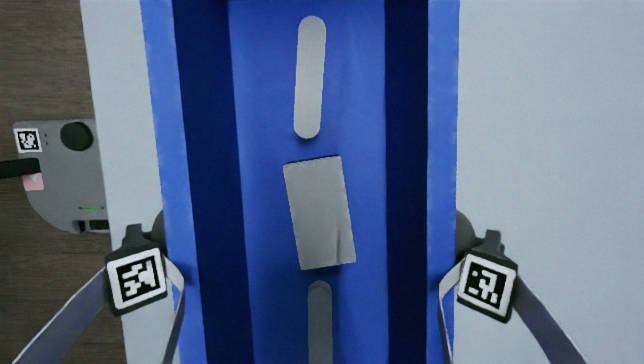

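execute_actions(actions=[{"r1":{"joints":{"lift_m":0.937}}}], cameras=[])

execute_actions(actions=[{"r1":{"joints":{"gripper_m":0.179}}}], cameras=[])

execute_actions(actions=[{"r1":{"joints":{"lift_m":1.02,"head_pan_rad":1.3,"head_tilt_rad":-0.35}}}], cameras=["r1_wrist_camera","r1_head_camera"])

Scene clock: 671.10 s.
r1.base_odometry: x=+0.062 y=-1.346 heading=+1.296 (m, m, rad; r1's odometry frame)
r1.turned_by_wheels: +0.000 (rad since the last result)
r1.turned_by_imu: +0.000 (rad since the last result)
r1.base_tilt: forward=-0.3 right=-0.3 (deg)
r1.lidar_m: 2.84 2.01 1.50 1.47 1.54 2.00 1.94 0.68 0.66 0.55 0.52 2.92
r1.head_depth_mm: 2373 2551 1025 777 705 1353 1167 / 2398 1549 1070 759 709 1361 1163 / 2445 2620 1077 764 709 1361 1165 / 2441 2615 1134 766 730 1364 1164 / 2475 2778 2549 815 734 979 1139 / 2519 2834 2798 2066 805 1365 1172 / 2566 2864 2826 2076 1648 1375 1170
r1.base_status: not commanded
r1.joint_positions: lift_m=+0.937 arm_m=+0.480 wrist_yaw_rad=+1.500 wrist_pitch_rad=-1.557 wrist_roll_rad=-0.007 gripper_m=+0.072 head_pan_rad=-1.563 head_tilt_rad=-0.691
r1.joint_status: all done
r1.motor_effort: left_wheel=-3(4) right_wheel=+2(2) lift_m=+30(31) arm_m=+2(3) wrist_yaw_rad=+1(1) wrist_pitch_rad=-3(3) wrist_roll_rad=+0(0) gripper_m=-19(20) head_pan_rad=-5(5) head_tilt_rad=-4(4) (%)
r1.hand_pose: x=-0.0420 y=-0.6235 z=+0.8192 quat_wxyz=(+0.707, +0.706, -0.027, -0.018) (m; r1's base frame)
r1.wrist_depth_mm: 892 122 188 187 136 198 199 / 914 202 188 192 138 205 205 / 938 209 185 200 142 211 211 / - 216 181 175 145 218 218 / - 220 175 178 149 224 222 / - - 173 216 154 - 232 / - 240 169 224 184 237 238
r2.base_odometry: x=+0.432 y=-1.401 heading=+0.117 (m, m, rad; r2's odometry frame)
r2.turned_by_wheels: +0.000 (rad since the last result)
r2.turned_by_imu: +0.000 (rad since the last result)
r2.base_tilt: forward=-1.7 right=+2.5 (deg)
r2.lidar_m: 0.73 0.75 1.03 2.61 2.72 3.69 1.20 1.24 2.20 2.12 1.03 0.75
r2.head_depth_mm: 3084 2231 851 646 1166 1307 1146 / 401 471 807 650 1225 1302 1140 / 410 469 547 656 1277 1298 1155 / 419 472 538 683 1341 1294 1150 / 650 498 910 1108 1379 1289 1150 / 685 791 939 1152 1405 1289 1145 / 704 817 971 1204 1425 1287 1149
r2.base_status: not commanded
r2.joint_positions: lift_m=+0.671 arm_m=+0.005 wrist_yaw_rad=+1.799 wrist_pitch_rad=-0.024 wrist_roll_rad=-0.016 gripper_m=+0.000 head_pan_rad=+0.193 head_tilt_rad=-0.890
r2.joint_status: not commanded
r2.motor_effort: left_wheel=+2(2) right_wheel=-3(3) lift_m=+17(17) arm_m=-2(2) wrist_yaw_rad=+1(1) wrist_pitch_rad=+7(7) wrist_roll_rad=+0(0) gripper_m=-4(4) head_pan_rad=+3(3) head_tilt_rad=-5(3) (%)
r2.hand_pose: x=+0.2276 y=-0.0924 z=+0.7791 quat_wxyz=(+0.450, +0.554, -0.429, +0.553) (m; r2's base frame)
r2.wrist_depth_mm: 819 756 426 736 - - 585 / 853 783 446 752 - - 580 / 889 820 463 433 402 373 346 / 931 838 476 436 404 374 352 / 998 886 808 455 428 393 363 / - 898 838 - 681 638 592 / - 932 864 776 721 658 611
pictures: none
No camera images: the call's "cameras" was empty. Leave "cameras" out to get every camera's image.

Scene clock: 672.67 s.
r1.base_odometry: x=+0.062 y=-1.346 heading=+1.296 (m, m, rad; r1's odometry frame)
r1.turned_by_wheels: +0.000 (rad since the last result)
r1.turned_by_imu: +0.000 (rad since the last result)
r1.base_tilt: forward=-0.3 right=-0.3 (deg)
r1.lidar_m: 2.84 2.00 1.51 1.46 1.53 2.00 1.94 0.68 0.66 0.55 0.52 2.93
r1.head_depth_mm: 2367 2538 1021 777 707 1363 1161 / 2400 1558 1073 761 709 1364 1163 / 2421 2576 1074 768 708 1360 1172 / 2490 2632 1138 769 730 1359 1167 / 2495 2789 2569 817 733 982 1145 / 2512 2841 2816 2073 806 1364 1167 / 2550 2879 2830 2095 1643 1375 1171
r1.base_status: not commanded
r1.joint_positions: lift_m=+0.937 arm_m=+0.480 wrist_yaw_rad=+1.500 wrist_pitch_rad=-1.557 wrist_roll_rad=-0.007 gripper_m=+0.179 head_pan_rad=-1.563 head_tilt_rad=-0.691
r1.joint_status: all done
r1.motor_effort: left_wheel=-4(4) right_wheel=+2(2) lift_m=+30(30) arm_m=+2(2) wrist_yaw_rad=+1(0) wrist_pitch_rad=-3(3) wrist_roll_rad=+0(0) gripper_m=+0(82) head_pan_rad=-5(5) head_tilt_rad=-3(3) (%)
r1.hand_pose: x=-0.0420 y=-0.6235 z=+0.8192 quat_wxyz=(+0.707, +0.706, -0.027, -0.018) (m; r1's base frame)
r1.wrist_depth_mm: 888 123 188 188 132 199 199 / 919 200 191 196 136 206 206 / 942 210 185 200 140 211 213 / - 215 181 177 144 218 218 / - 222 176 180 149 224 225 / - 231 172 218 180 234 232 / - 239 169 228 187 240 240
r2.base_odometry: x=+0.432 y=-1.401 heading=+0.117 (m, m, rad; r2's odometry frame)
r2.turned_by_wheels: +0.000 (rad since the last result)
r2.turned_by_imu: +0.000 (rad since the last result)
r2.base_tilt: forward=-1.8 right=+2.5 (deg)
r2.lidar_m: 0.73 0.75 1.03 2.61 2.72 3.71 1.20 1.24 2.21 2.12 1.03 0.75
r2.head_depth_mm: 3115 2234 852 645 1161 1300 1138 / 401 471 806 652 1220 1305 1135 / 409 468 548 657 1279 1290 1156 / 420 472 539 683 1338 1287 1154 / 650 499 908 1104 1382 1291 1150 / 685 791 939 1154 1414 1287 1149 / 704 818 971 1200 1425 1284 1146
r2.base_status: not commanded
r2.joint_positions: lift_m=+0.671 arm_m=+0.005 wrist_yaw_rad=+1.799 wrist_pitch_rad=-0.024 wrist_roll_rad=-0.016 gripper_m=+0.000 head_pan_rad=+0.193 head_tilt_rad=-0.890
r2.joint_status: not commanded
r2.motor_effort: left_wheel=+2(2) right_wheel=-3(3) lift_m=+18(17) arm_m=-2(2) wrist_yaw_rad=+1(0) wrist_pitch_rad=+7(7) wrist_roll_rad=+0(0) gripper_m=-4(4) head_pan_rad=+3(3) head_tilt_rad=-4(4) (%)
r2.hand_pose: x=+0.2276 y=-0.0924 z=+0.7791 quat_wxyz=(+0.450, +0.554, -0.429, +0.553) (m; r2's base frame)
r2.wrist_depth_mm: 817 761 425 733 - - 583 / 853 776 444 745 - - 579 / 876 826 466 428 406 372 346 / 934 845 478 439 404 377 350 / 966 881 790 456 421 393 359 / - 910 841 - 672 640 595 / - 953 869 781 721 656 616
pictures: none
No camera images: the call's "cameras" was empty. Leave "cameras" out to get every camera's image.

Scene clock: 674.57 s.
r1.base_odometry: x=+0.062 y=-1.346 heading=+1.296 (m, m, rad; r1's odometry frame)
r1.turned_by_wheels: +0.000 (rad since the last result)
r1.turned_by_imu: +0.000 (rad since the last result)
r1.base_tilt: forward=-0.3 right=-0.3 (deg)
r1.lidar_m: 2.85 2.01 1.50 1.46 1.53 1.99 1.94 0.68 0.66 0.55 0.52 2.92
r1.head_depth_mm: 1330 1386 852 1587 902 1735 1425 / 1298 1362 1487 1595 1117 1812 1421 / 1278 1340 1200 1259 1706 1796 1422 / 1255 1312 1609 1484 1683 1755 1421 / 1232 1289 - 1627 1634 1725 1420 / 1214 1267 - 1631 1586 1685 1424 / 1191 1241 1297 1305 1552 1678 1416
r1.base_status: not commanded
r1.joint_positions: lift_m=+1.020 arm_m=+0.480 wrist_yaw_rad=+1.500 wrist_pitch_rad=-1.557 wrist_roll_rad=-0.007 gripper_m=+0.179 head_pan_rad=+1.293 head_tilt_rad=-0.359
r1.joint_status: all done
r1.motor_effort: left_wheel=-4(4) right_wheel=+2(2) lift_m=+37(40) arm_m=+2(2) wrist_yaw_rad=+1(1) wrist_pitch_rad=-3(3) wrist_roll_rad=+0(0) gripper_m=+0(1) head_pan_rad=+4(57) head_tilt_rad=+3(20) (%)
r1.hand_pose: x=-0.0420 y=-0.6235 z=+0.9020 quat_wxyz=(+0.707, +0.706, -0.027, -0.018) (m; r1's base frame)
r1.wrist_depth_mm: 980 281 231 258 276 276 277 / - - 272 273 280 283 284 / - 294 282 281 291 293 291 / - 300 288 288 299 301 301 / - 315 306 303 307 309 311 / - - 321 308 314 324 322 / - - 328 276 328 330 331
r2.base_odometry: x=+0.432 y=-1.401 heading=+0.117 (m, m, rad; r2's odometry frame)
r2.turned_by_wheels: +0.000 (rad since the last result)
r2.turned_by_imu: +0.000 (rad since the last result)
r2.base_tilt: forward=-1.7 right=+2.5 (deg)
r2.lidar_m: 0.73 0.75 1.03 2.61 2.70 3.70 1.20 1.24 2.20 2.12 1.03 0.75
r2.head_depth_mm: 3111 2219 852 644 1166 1296 1139 / 400 471 806 651 1222 1299 1142 / 410 469 546 656 1276 1301 1152 / 420 472 539 682 1344 1299 1148 / 650 498 907 1102 1387 1289 1149 / 684 793 940 1155 1402 1287 1151 / 703 816 971 1202 1425 1284 1147
r2.base_status: not commanded
r2.joint_positions: lift_m=+0.671 arm_m=+0.005 wrist_yaw_rad=+1.799 wrist_pitch_rad=-0.024 wrist_roll_rad=-0.016 gripper_m=+0.000 head_pan_rad=+0.193 head_tilt_rad=-0.890
r2.joint_status: not commanded
r2.motor_effort: left_wheel=+2(3) right_wheel=-3(3) lift_m=+17(17) arm_m=-2(2) wrist_yaw_rad=+0(0) wrist_pitch_rad=+7(7) wrist_roll_rad=+0(0) gripper_m=-4(4) head_pan_rad=+2(3) head_tilt_rad=-4(4) (%)
r2.hand_pose: x=+0.2276 y=-0.0924 z=+0.7791 quat_wxyz=(+0.450, +0.554, -0.429, +0.553) (m; r2's base frame)
r2.wrist_depth_mm: 812 756 427 738 - - 588 / 863 773 446 743 - - 578 / 888 805 463 430 404 374 345 / 951 845 480 436 404 374 352 / 985 877 797 455 423 392 364 / - 897 848 - 669 637 594 / - 960 850 782 721 659 607
pictures: r1_head_camera (sideways: a quarter turn clockwise sets it upright), r1_wrist_camera
camera_calibration (this result's frames):
r1_head_camera: T_world_to_cam=[[-0.0497064, -0.317873, -0.946829, 1.24959], [-0.976434, 0.214808, -0.0208557, 0.0361996], [0.210016, 0.923479, -0.321059, 0.376384], [0, 0, 0, 1]] pos_world=[0.0184124, 0.0418521, 1.30475]
r1_wrist_camera: T_world_to_cam=[[-0.0177108, -0.999488, 0.0266322, -0.658917], [-0.982746, 0.0223066, 0.183612, -0.163308], [-0.184112, -0.0229207, -0.982638, 1.032], [0, 0, 0, 1]] pos_world=[0.0178431, -0.631282, 1.06162]
Images, in order (width x height): r1_head_camera 896x504, r1_wrist_camera 644x364.

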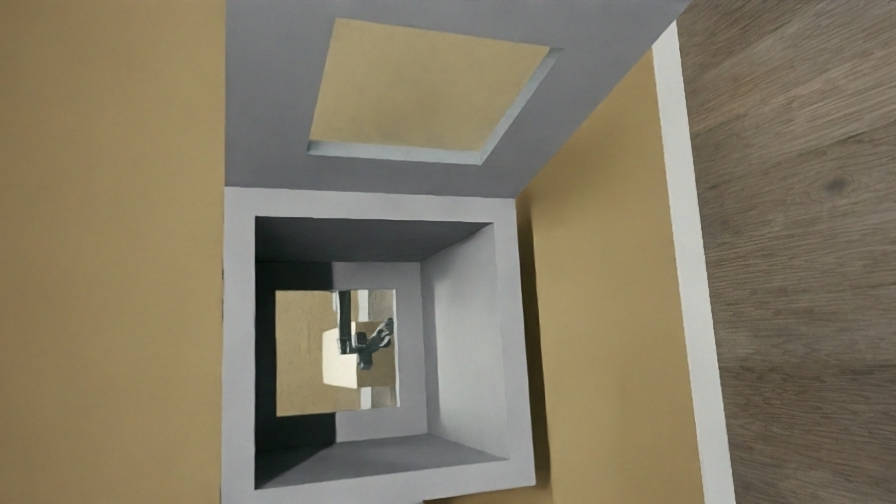

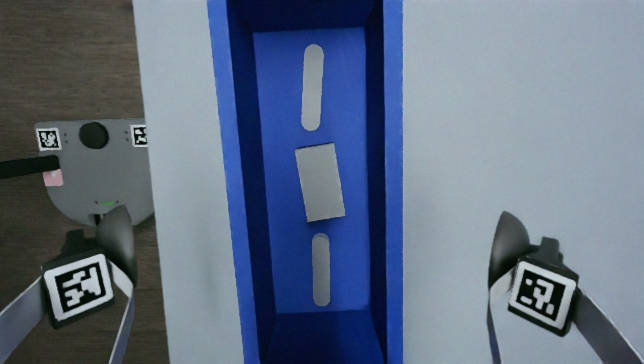

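execute_actions(actions=[{"r1":{"base":{"rotate_rad":1.645},"joints":{"lift_m":1.04,"arm_m":0.518,"head_pan_rad":-0.9,"head_tilt_rad":-0.6}}}], cameras=[])

execute_actions(actions=[{"r1":{"base":{"translate_m":0.3},"joints":{"lift_m":0.67,"gripper_m":0.0,"wrist_pitch_rad":0,"wrist_yaw_rad":1.5}}}], cameras=["r1_wrist_camera","r1_head_camera","r1_nav_camera"])

Scene clock: 695.47 s.
r1.base_odometry: x=+0.062 y=-1.346 heading=+2.940 (m, m, rad; r1's odometry frame)
r1.turned_by_wheels: +1.645 (rad since the last result)
r1.turned_by_imu: +1.642 (rad since the last result)
r1.base_tilt: forward=-0.3 right=-0.3 (deg)
r1.lidar_m: 1.46 1.58 1.97 1.94 0.66 0.68 0.52 0.54 2.88 2.84 1.88 1.48
r1.head_depth_mm: 2165 2500 2873 2372 1789 1453 1221 / 1939 2183 2529 2355 1807 1449 1219 / 1765 1960 2223 2367 1787 1454 1213 / 1605 1766 1979 2178 1797 1455 1222 / 689 744 841 974 1800 1457 1220 / 749 1459 1612 1748 1810 1459 1218 / 820 1381 1427 1648 1748 1460 1221
r1.base_status: done
r1.joint_positions: lift_m=+1.040 arm_m=+0.518 wrist_yaw_rad=+1.500 wrist_pitch_rad=-1.558 wrist_roll_rad=-0.007 gripper_m=+0.179 head_pan_rad=-0.893 head_tilt_rad=-0.592
r1.joint_status: all done
r1.motor_effort: left_wheel=-3(13) right_wheel=+2(10) lift_m=+37(39) arm_m=+2(3) wrist_yaw_rad=+0(0) wrist_pitch_rad=-2(3) wrist_roll_rad=+0(0) gripper_m=+1(0) head_pan_rad=-5(57) head_tilt_rad=-3(16) (%)
r1.hand_pose: x=-0.0423 y=-0.6615 z=+0.9220 quat_wxyz=(+0.707, +0.706, -0.027, -0.019) (m; r1's base frame)
r1.wrist_depth_mm: - - - - - - - / - - - - - - - / - - - - - - - / - - - - - - - / - - - - - - - / - - - - - - - / - - - - - - -
r2.base_odometry: x=+0.432 y=-1.401 heading=+0.117 (m, m, rad; r2's odometry frame)
r2.turned_by_wheels: +0.000 (rad since the last result)
r2.turned_by_imu: +0.000 (rad since the last result)
r2.base_tilt: forward=-1.6 right=+2.6 (deg)
r2.lidar_m: 0.72 0.75 1.03 2.61 2.71 3.69 1.20 1.24 2.20 2.12 1.03 0.75
r2.head_depth_mm: 3077 2259 852 644 1161 1294 1143 / 401 471 805 653 1220 1298 1139 / 410 469 547 657 1279 1299 1156 / 420 472 538 684 1340 1299 1151 / 652 498 909 1105 1394 1286 1154 / 686 795 939 1153 1404 1287 1148 / 702 815 972 1204 1423 1285 1143
r2.base_status: not commanded
r2.joint_positions: lift_m=+0.671 arm_m=+0.005 wrist_yaw_rad=+1.799 wrist_pitch_rad=-0.024 wrist_roll_rad=-0.016 gripper_m=+0.000 head_pan_rad=+0.193 head_tilt_rad=-0.890
r2.joint_status: not commanded
r2.motor_effort: left_wheel=+3(3) right_wheel=-3(3) lift_m=+17(17) arm_m=-2(2) wrist_yaw_rad=+0(0) wrist_pitch_rad=+7(7) wrist_roll_rad=+0(0) gripper_m=-3(4) head_pan_rad=+2(2) head_tilt_rad=-4(4) (%)
r2.hand_pose: x=+0.2276 y=-0.0924 z=+0.7791 quat_wxyz=(+0.450, +0.554, -0.429, +0.553) (m; r2's base frame)
r2.wrist_depth_mm: 820 751 426 733 - - 578 / 860 771 449 746 - - 576 / 868 809 461 433 407 372 345 / 928 853 478 439 407 372 350 / 977 868 793 460 422 395 358 / - 912 848 - 667 628 595 / - 968 861 782 726 661 610
pictures: none
No camera images: the call's "cameras" was empty. Leave "cameras" out to get every camera's image.

Scene clock: 699.80 s.
r1.base_odometry: x=-0.232 y=-1.286 heading=+2.940 (m, m, rad; r1's odometry frame)
r1.turned_by_wheels: +0.000 (rad since the last result)
r1.turned_by_imu: -0.002 (rad since the last result)
r1.base_tilt: forward=-0.3 right=-0.3 (deg)
r1.lidar_m: 1.16 1.25 1.84 1.91 2.06 0.89 0.82 3.41 2.92 2.87 1.50 1.18
r1.head_depth_mm: 507 1943 2299 2349 1735 1457 1215 / 512 554 608 702 1687 1443 1215 / 548 595 661 745 1633 1449 1217 / 589 1376 1578 894 1737 1451 1219 / 636 1265 1422 952 1738 1458 1217 / 703 831 944 1039 1607 1452 1221 / 771 851 954 1085 1454 1461 1219
r1.base_status: done
r1.joint_positions: lift_m=+0.670 arm_m=+0.518 wrist_yaw_rad=+1.500 wrist_pitch_rad=-0.023 wrist_roll_rad=-0.007 gripper_m=+0.000 head_pan_rad=-0.893 head_tilt_rad=-0.592
r1.joint_status: all done
r1.motor_effort: left_wheel=-4(5) right_wheel=+2(11) lift_m=+26(31) arm_m=+2(1) wrist_yaw_rad=+1(2) wrist_pitch_rad=+8(8) wrist_roll_rad=+0(0) gripper_m=-3(84) head_pan_rad=-5(5) head_tilt_rad=-3(3) (%)
r1.hand_pose: x=+0.2336 y=-0.6809 z=+0.7788 quat_wxyz=(+0.525, +0.486, -0.510, +0.477) (m; r1's base frame)
r1.wrist_depth_mm: 883 206 316 910 907 908 876 / 885 218 773 941 951 959 893 / 843 224 535 989 951 947 947 / - 248 509 - - - 976 / - - - - - - - / - - - - - - - / - - - - - - -
r2.base_odometry: x=+0.432 y=-1.401 heading=+0.117 (m, m, rad; r2's odometry frame)
r2.turned_by_wheels: +0.000 (rad since the last result)
r2.turned_by_imu: +0.000 (rad since the last result)
r2.base_tilt: forward=-1.8 right=+2.5 (deg)
r2.lidar_m: 0.72 0.75 1.03 2.61 2.71 3.70 1.20 1.24 2.20 2.13 1.03 0.75
r2.head_depth_mm: 3129 2559 853 646 1167 1304 1143 / 400 471 804 652 1223 1302 1133 / 409 469 547 658 1279 1296 1153 / 420 472 538 682 1344 1295 1151 / 649 499 909 1108 1389 1289 1148 / 685 791 940 1153 1404 1288 1143 / 703 818 973 1203 1422 1282 1147
r2.base_status: not commanded
r2.joint_positions: lift_m=+0.671 arm_m=+0.005 wrist_yaw_rad=+1.799 wrist_pitch_rad=-0.024 wrist_roll_rad=-0.016 gripper_m=+0.000 head_pan_rad=+0.193 head_tilt_rad=-0.890
r2.joint_status: not commanded
r2.motor_effort: left_wheel=+2(2) right_wheel=-3(3) lift_m=+17(17) arm_m=-2(2) wrist_yaw_rad=+0(0) wrist_pitch_rad=+7(8) wrist_roll_rad=+1(1) gripper_m=-4(4) head_pan_rad=+3(2) head_tilt_rad=-5(4) (%)
r2.hand_pose: x=+0.2276 y=-0.0924 z=+0.7791 quat_wxyz=(+0.450, +0.554, -0.429, +0.553) (m; r2's base frame)
r2.wrist_depth_mm: 814 763 427 726 - - 588 / 857 783 443 749 - - 582 / 883 814 461 436 410 373 347 / 938 851 482 439 403 376 354 / 988 889 785 454 426 392 361 / - 917 839 - 681 636 590 / - 939 851 787 718 652 608
pictures: r1_head_camera (sideways: a quarter turn clockwise sets it upright), r1_nav_camera (sideways: a quarter turn counterclockwise sets it upright), r1_wrist_camera
camera_calibration (this result's frames):
r1_head_camera: T_world_to_cam=[[-0.362876, 0.387792, -0.847313, 1.12167], [0.736756, 0.676131, -0.00608142, 0.00651059], [0.570536, -0.62647, -0.53106, 0.647452], [0, 0, 0, 1]] pos_world=[0.0328343, -0.0337663, 1.29428]
r1_nav_camera: T_world_to_cam=[[0.382355, -0.44544, 0.80956, -1.02348], [-0.778913, -0.626709, 0.0230494, 0.0298616], [0.497091, -0.63939, -0.586584, 0.721665], [0, 0, 0, 1]] pos_world=[0.055858, 0.0242415, 1.2512]
r1_wrist_camera: T_world_to_cam=[[-0.0944568, -0.99402, 0.0547938, -0.708371], [-0.222509, -0.0325676, -0.974386, 0.818378], [0.970344, -0.10423, -0.218102, 0.0399673], [0, 0, 0, 1]] pos_world=[0.076404, -0.673316, 0.844947]
Images, in order (width x height): r1_head_camera 896x504, r1_nav_camera 672x504, r1_wrist_camera 644x364.

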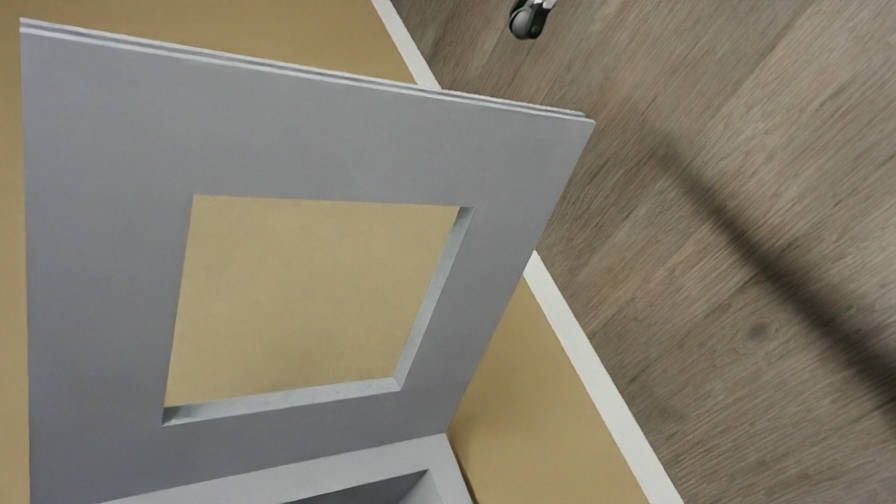

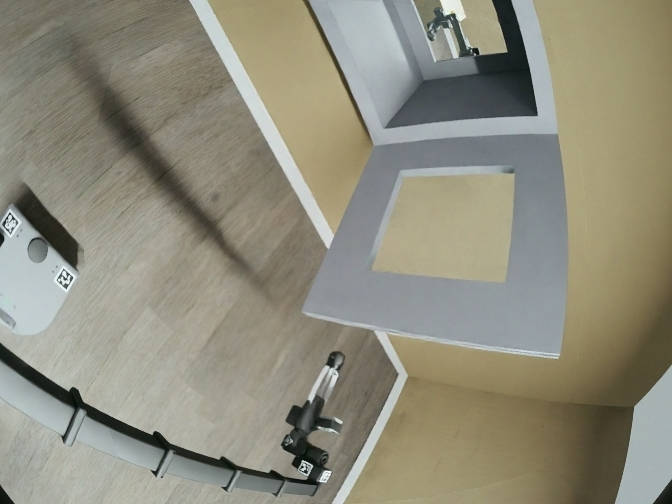

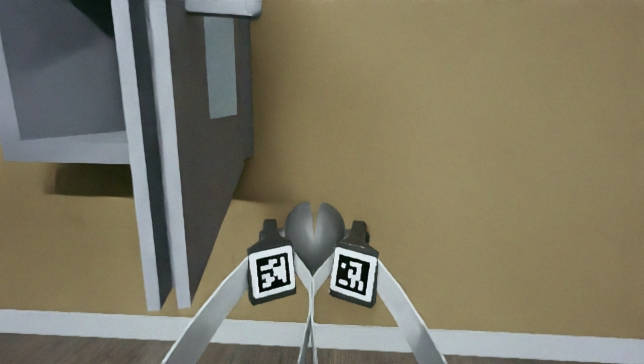

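execute_actions(actions=[{"r1":{"base":{"translate_m":0.165},"joints":{"wrist_yaw_rad":1.57}}}], cameras=[])

execute_actions(actions=[{"r1":{"base":{"translate_m":0.055},"joints":{"wrist_yaw_rad":1.8,"arm_m":0.13,"head_pan_rad":-0.3,"head_tilt_rad":-0.85}}}], cameras=["r1_nav_camera"])

Scene clock: 714.23 s.
r1.base_odometry: x=-0.393 y=-1.253 heading=+2.940 (m, m, rad; r1's odometry frame)
r1.turned_by_wheels: +0.000 (rad since the last result)
r1.turned_by_imu: -0.001 (rad since the last result)
r1.base_tilt: forward=-0.3 right=-0.3 (deg)
r1.lidar_m: 1.00 1.08 1.57 1.89 2.03 1.03 0.98 3.61 2.93 2.79 1.29 1.01
r1.head_depth_mm: 466 500 555 603 675 1413 1217 / 495 534 1715 1979 741 1443 1217 / 529 584 1498 1675 821 1448 1223 / 568 1153 1341 1374 1657 1453 1217 / 613 701 815 902 1538 1448 1218 / 679 741 833 950 1373 1449 1216 / 698 754 898 968 1242 1362 1222
r1.base_status: done
r1.joint_positions: lift_m=+0.670 arm_m=+0.518 wrist_yaw_rad=+1.568 wrist_pitch_rad=-0.023 wrist_roll_rad=-0.007 gripper_m=+0.000 head_pan_rad=-0.893 head_tilt_rad=-0.592
r1.joint_status: all done
r1.motor_effort: left_wheel=-3(4) right_wheel=+2(10) lift_m=+26(26) arm_m=+2(2) wrist_yaw_rad=+3(3) wrist_pitch_rad=+8(8) wrist_roll_rad=+0(0) gripper_m=-2(4) head_pan_rad=-5(4) head_tilt_rad=-3(3) (%)
r1.hand_pose: x=+0.2342 y=-0.6634 z=+0.7788 quat_wxyz=(+0.508, +0.504, -0.493, +0.495) (m; r1's base frame)
r1.wrist_depth_mm: 105 151 746 792 761 736 725 / 105 152 749 814 791 760 739 / 105 151 499 857 822 783 748 / 105 150 387 871 824 830 786 / 105 150 315 - 878 842 816 / 104 149 951 926 921 876 844 / 104 149 - 985 925 885 888
r2.base_odometry: x=+0.432 y=-1.401 heading=+0.117 (m, m, rad; r2's odometry frame)
r2.turned_by_wheels: +0.000 (rad since the last result)
r2.turned_by_imu: +0.000 (rad since the last result)
r2.base_tilt: forward=-1.7 right=+2.6 (deg)
r2.lidar_m: 0.73 0.75 1.03 2.61 2.71 3.71 1.20 1.24 2.21 2.12 1.03 0.75
r2.head_depth_mm: 3093 2526 852 647 1167 1301 1143 / 401 471 807 651 1215 1297 1138 / 410 468 547 657 1278 1301 1155 / 420 472 539 682 1338 1293 1155 / 650 498 909 1104 1389 1293 1152 / 685 792 942 1155 1397 1285 1144 / 704 815 972 1202 1420 1283 1145
r2.base_status: not commanded
r2.joint_positions: lift_m=+0.671 arm_m=+0.005 wrist_yaw_rad=+1.799 wrist_pitch_rad=-0.024 wrist_roll_rad=-0.016 gripper_m=+0.000 head_pan_rad=+0.193 head_tilt_rad=-0.890
r2.joint_status: not commanded
r2.motor_effort: left_wheel=+2(2) right_wheel=-3(3) lift_m=+17(17) arm_m=-2(2) wrist_yaw_rad=+0(0) wrist_pitch_rad=+7(7) wrist_roll_rad=+0(0) gripper_m=-3(3) head_pan_rad=+2(3) head_tilt_rad=-5(4) (%)
r2.hand_pose: x=+0.2276 y=-0.0924 z=+0.7791 quat_wxyz=(+0.450, +0.554, -0.429, +0.553) (m; r2's base frame)
r2.wrist_depth_mm: 818 774 425 736 - - 584 / 859 771 445 751 - - 573 / 879 823 461 429 406 373 344 / 938 847 479 438 405 373 352 / 987 892 788 460 426 396 361 / - 927 835 - 684 638 589 / - 968 866 788 730 656 607
pictures: none
No camera images: the call's "cameras" was empty. Leave "cameras" out to get every camera's image.

Scene clock: 718.30 s.
r1.base_odometry: x=-0.447 y=-1.242 heading=+2.940 (m, m, rad; r1's odometry frame)
r1.turned_by_wheels: +0.000 (rad since the last result)
r1.turned_by_imu: -0.001 (rad since the last result)
r1.base_tilt: forward=-0.3 right=-0.3 (deg)
r1.lidar_m: 0.94 1.01 1.48 1.88 2.02 1.08 1.04 3.66 2.94 2.64 1.22 0.96
r1.head_depth_mm: 718 775 868 303 405 1238 1108 / 938 996 920 1396 1366 521 1110 / 1164 1165 927 1373 1467 1266 1110 / 3451 1174 926 1340 1464 1266 1116 / 2619 1175 899 1313 1476 1273 1112 / 1099 1134 877 1283 1459 1278 1118 / 752 704 815 1254 1451 1275 1122
r1.base_status: done
r1.joint_positions: lift_m=+0.670 arm_m=+0.130 wrist_yaw_rad=+1.799 wrist_pitch_rad=-0.023 wrist_roll_rad=-0.007 gripper_m=+0.000 head_pan_rad=-0.307 head_tilt_rad=-0.839
r1.joint_status: all done
r1.motor_effort: left_wheel=-3(8) right_wheel=+2(18) lift_m=+26(26) arm_m=-2(3) wrist_yaw_rad=+2(34) wrist_pitch_rad=+8(8) wrist_roll_rad=+0(0) gripper_m=-3(4) head_pan_rad=+4(49) head_tilt_rad=-4(17) (%)
r1.hand_pose: x=+0.2276 y=-0.2175 z=+0.7789 quat_wxyz=(+0.448, +0.557, -0.432, +0.550) (m; r1's base frame)
r1.wrist_depth_mm: - 120 142 172 - 660 614 / - 125 145 178 - 625 626 / - 130 150 185 271 414 676 / - 135 155 193 254 378 679 / - 140 157 - 270 737 698 / - 145 157 207 857 803 723 / - 151 177 984 931 822 750
r2.base_odometry: x=+0.432 y=-1.401 heading=+0.117 (m, m, rad; r2's odometry frame)
r2.turned_by_wheels: +0.000 (rad since the last result)
r2.turned_by_imu: +0.000 (rad since the last result)
r2.base_tilt: forward=-1.7 right=+2.5 (deg)
r2.lidar_m: 0.73 0.75 1.03 2.62 2.71 3.70 1.20 1.24 2.20 2.12 1.03 0.75
r2.head_depth_mm: 1265 2548 853 645 1169 1300 1143 / 400 471 807 650 1222 1296 1141 / 410 469 548 657 1282 1300 1156 / 419 471 538 683 1346 1291 1151 / 650 498 906 1102 1389 1288 1148 / 685 793 941 1151 1406 1282 1148 / 702 816 972 1206 1415 1283 1146
r2.base_status: not commanded
r2.joint_positions: lift_m=+0.671 arm_m=+0.005 wrist_yaw_rad=+1.799 wrist_pitch_rad=-0.024 wrist_roll_rad=-0.016 gripper_m=+0.000 head_pan_rad=+0.193 head_tilt_rad=-0.890
r2.joint_status: not commanded
r2.motor_effort: left_wheel=+2(2) right_wheel=-3(3) lift_m=+18(17) arm_m=-2(2) wrist_yaw_rad=+0(0) wrist_pitch_rad=+7(7) wrist_roll_rad=+0(1) gripper_m=-3(4) head_pan_rad=+2(2) head_tilt_rad=-4(4) (%)
r2.hand_pose: x=+0.2276 y=-0.0924 z=+0.7791 quat_wxyz=(+0.450, +0.554, -0.429, +0.553) (m; r2's base frame)
r2.wrist_depth_mm: 843 757 426 732 - - 583 / 880 788 446 737 - - 582 / 884 817 462 429 406 372 345 / 953 831 478 439 403 376 352 / 977 890 793 459 424 395 363 / - 930 829 - 681 623 589 / - 954 861 786 720 660 612
pictures: r1_nav_camera (sideways: a quarter turn counterclockwise sets it upright)
camera_calibration (this result's frames):
r1_nav_camera: T_world_to_cam=[[0.73656, -0.214162, 0.641572, -0.806702], [-0.297095, -0.954584, 0.0224327, 0.0277327], [0.60763, -0.207131, -0.766735, 0.955308], [0, 0, 0, 1]] pos_world=[0.0219491, 0.0515819, 1.2494]
Images, in order (width x height): r1_nav_camera 672x504.

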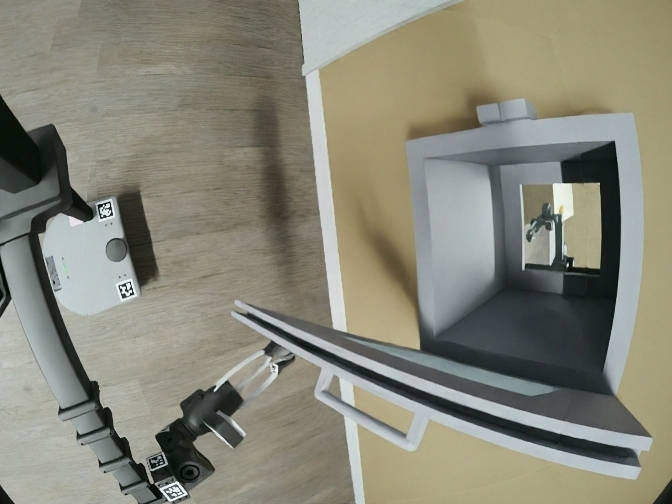

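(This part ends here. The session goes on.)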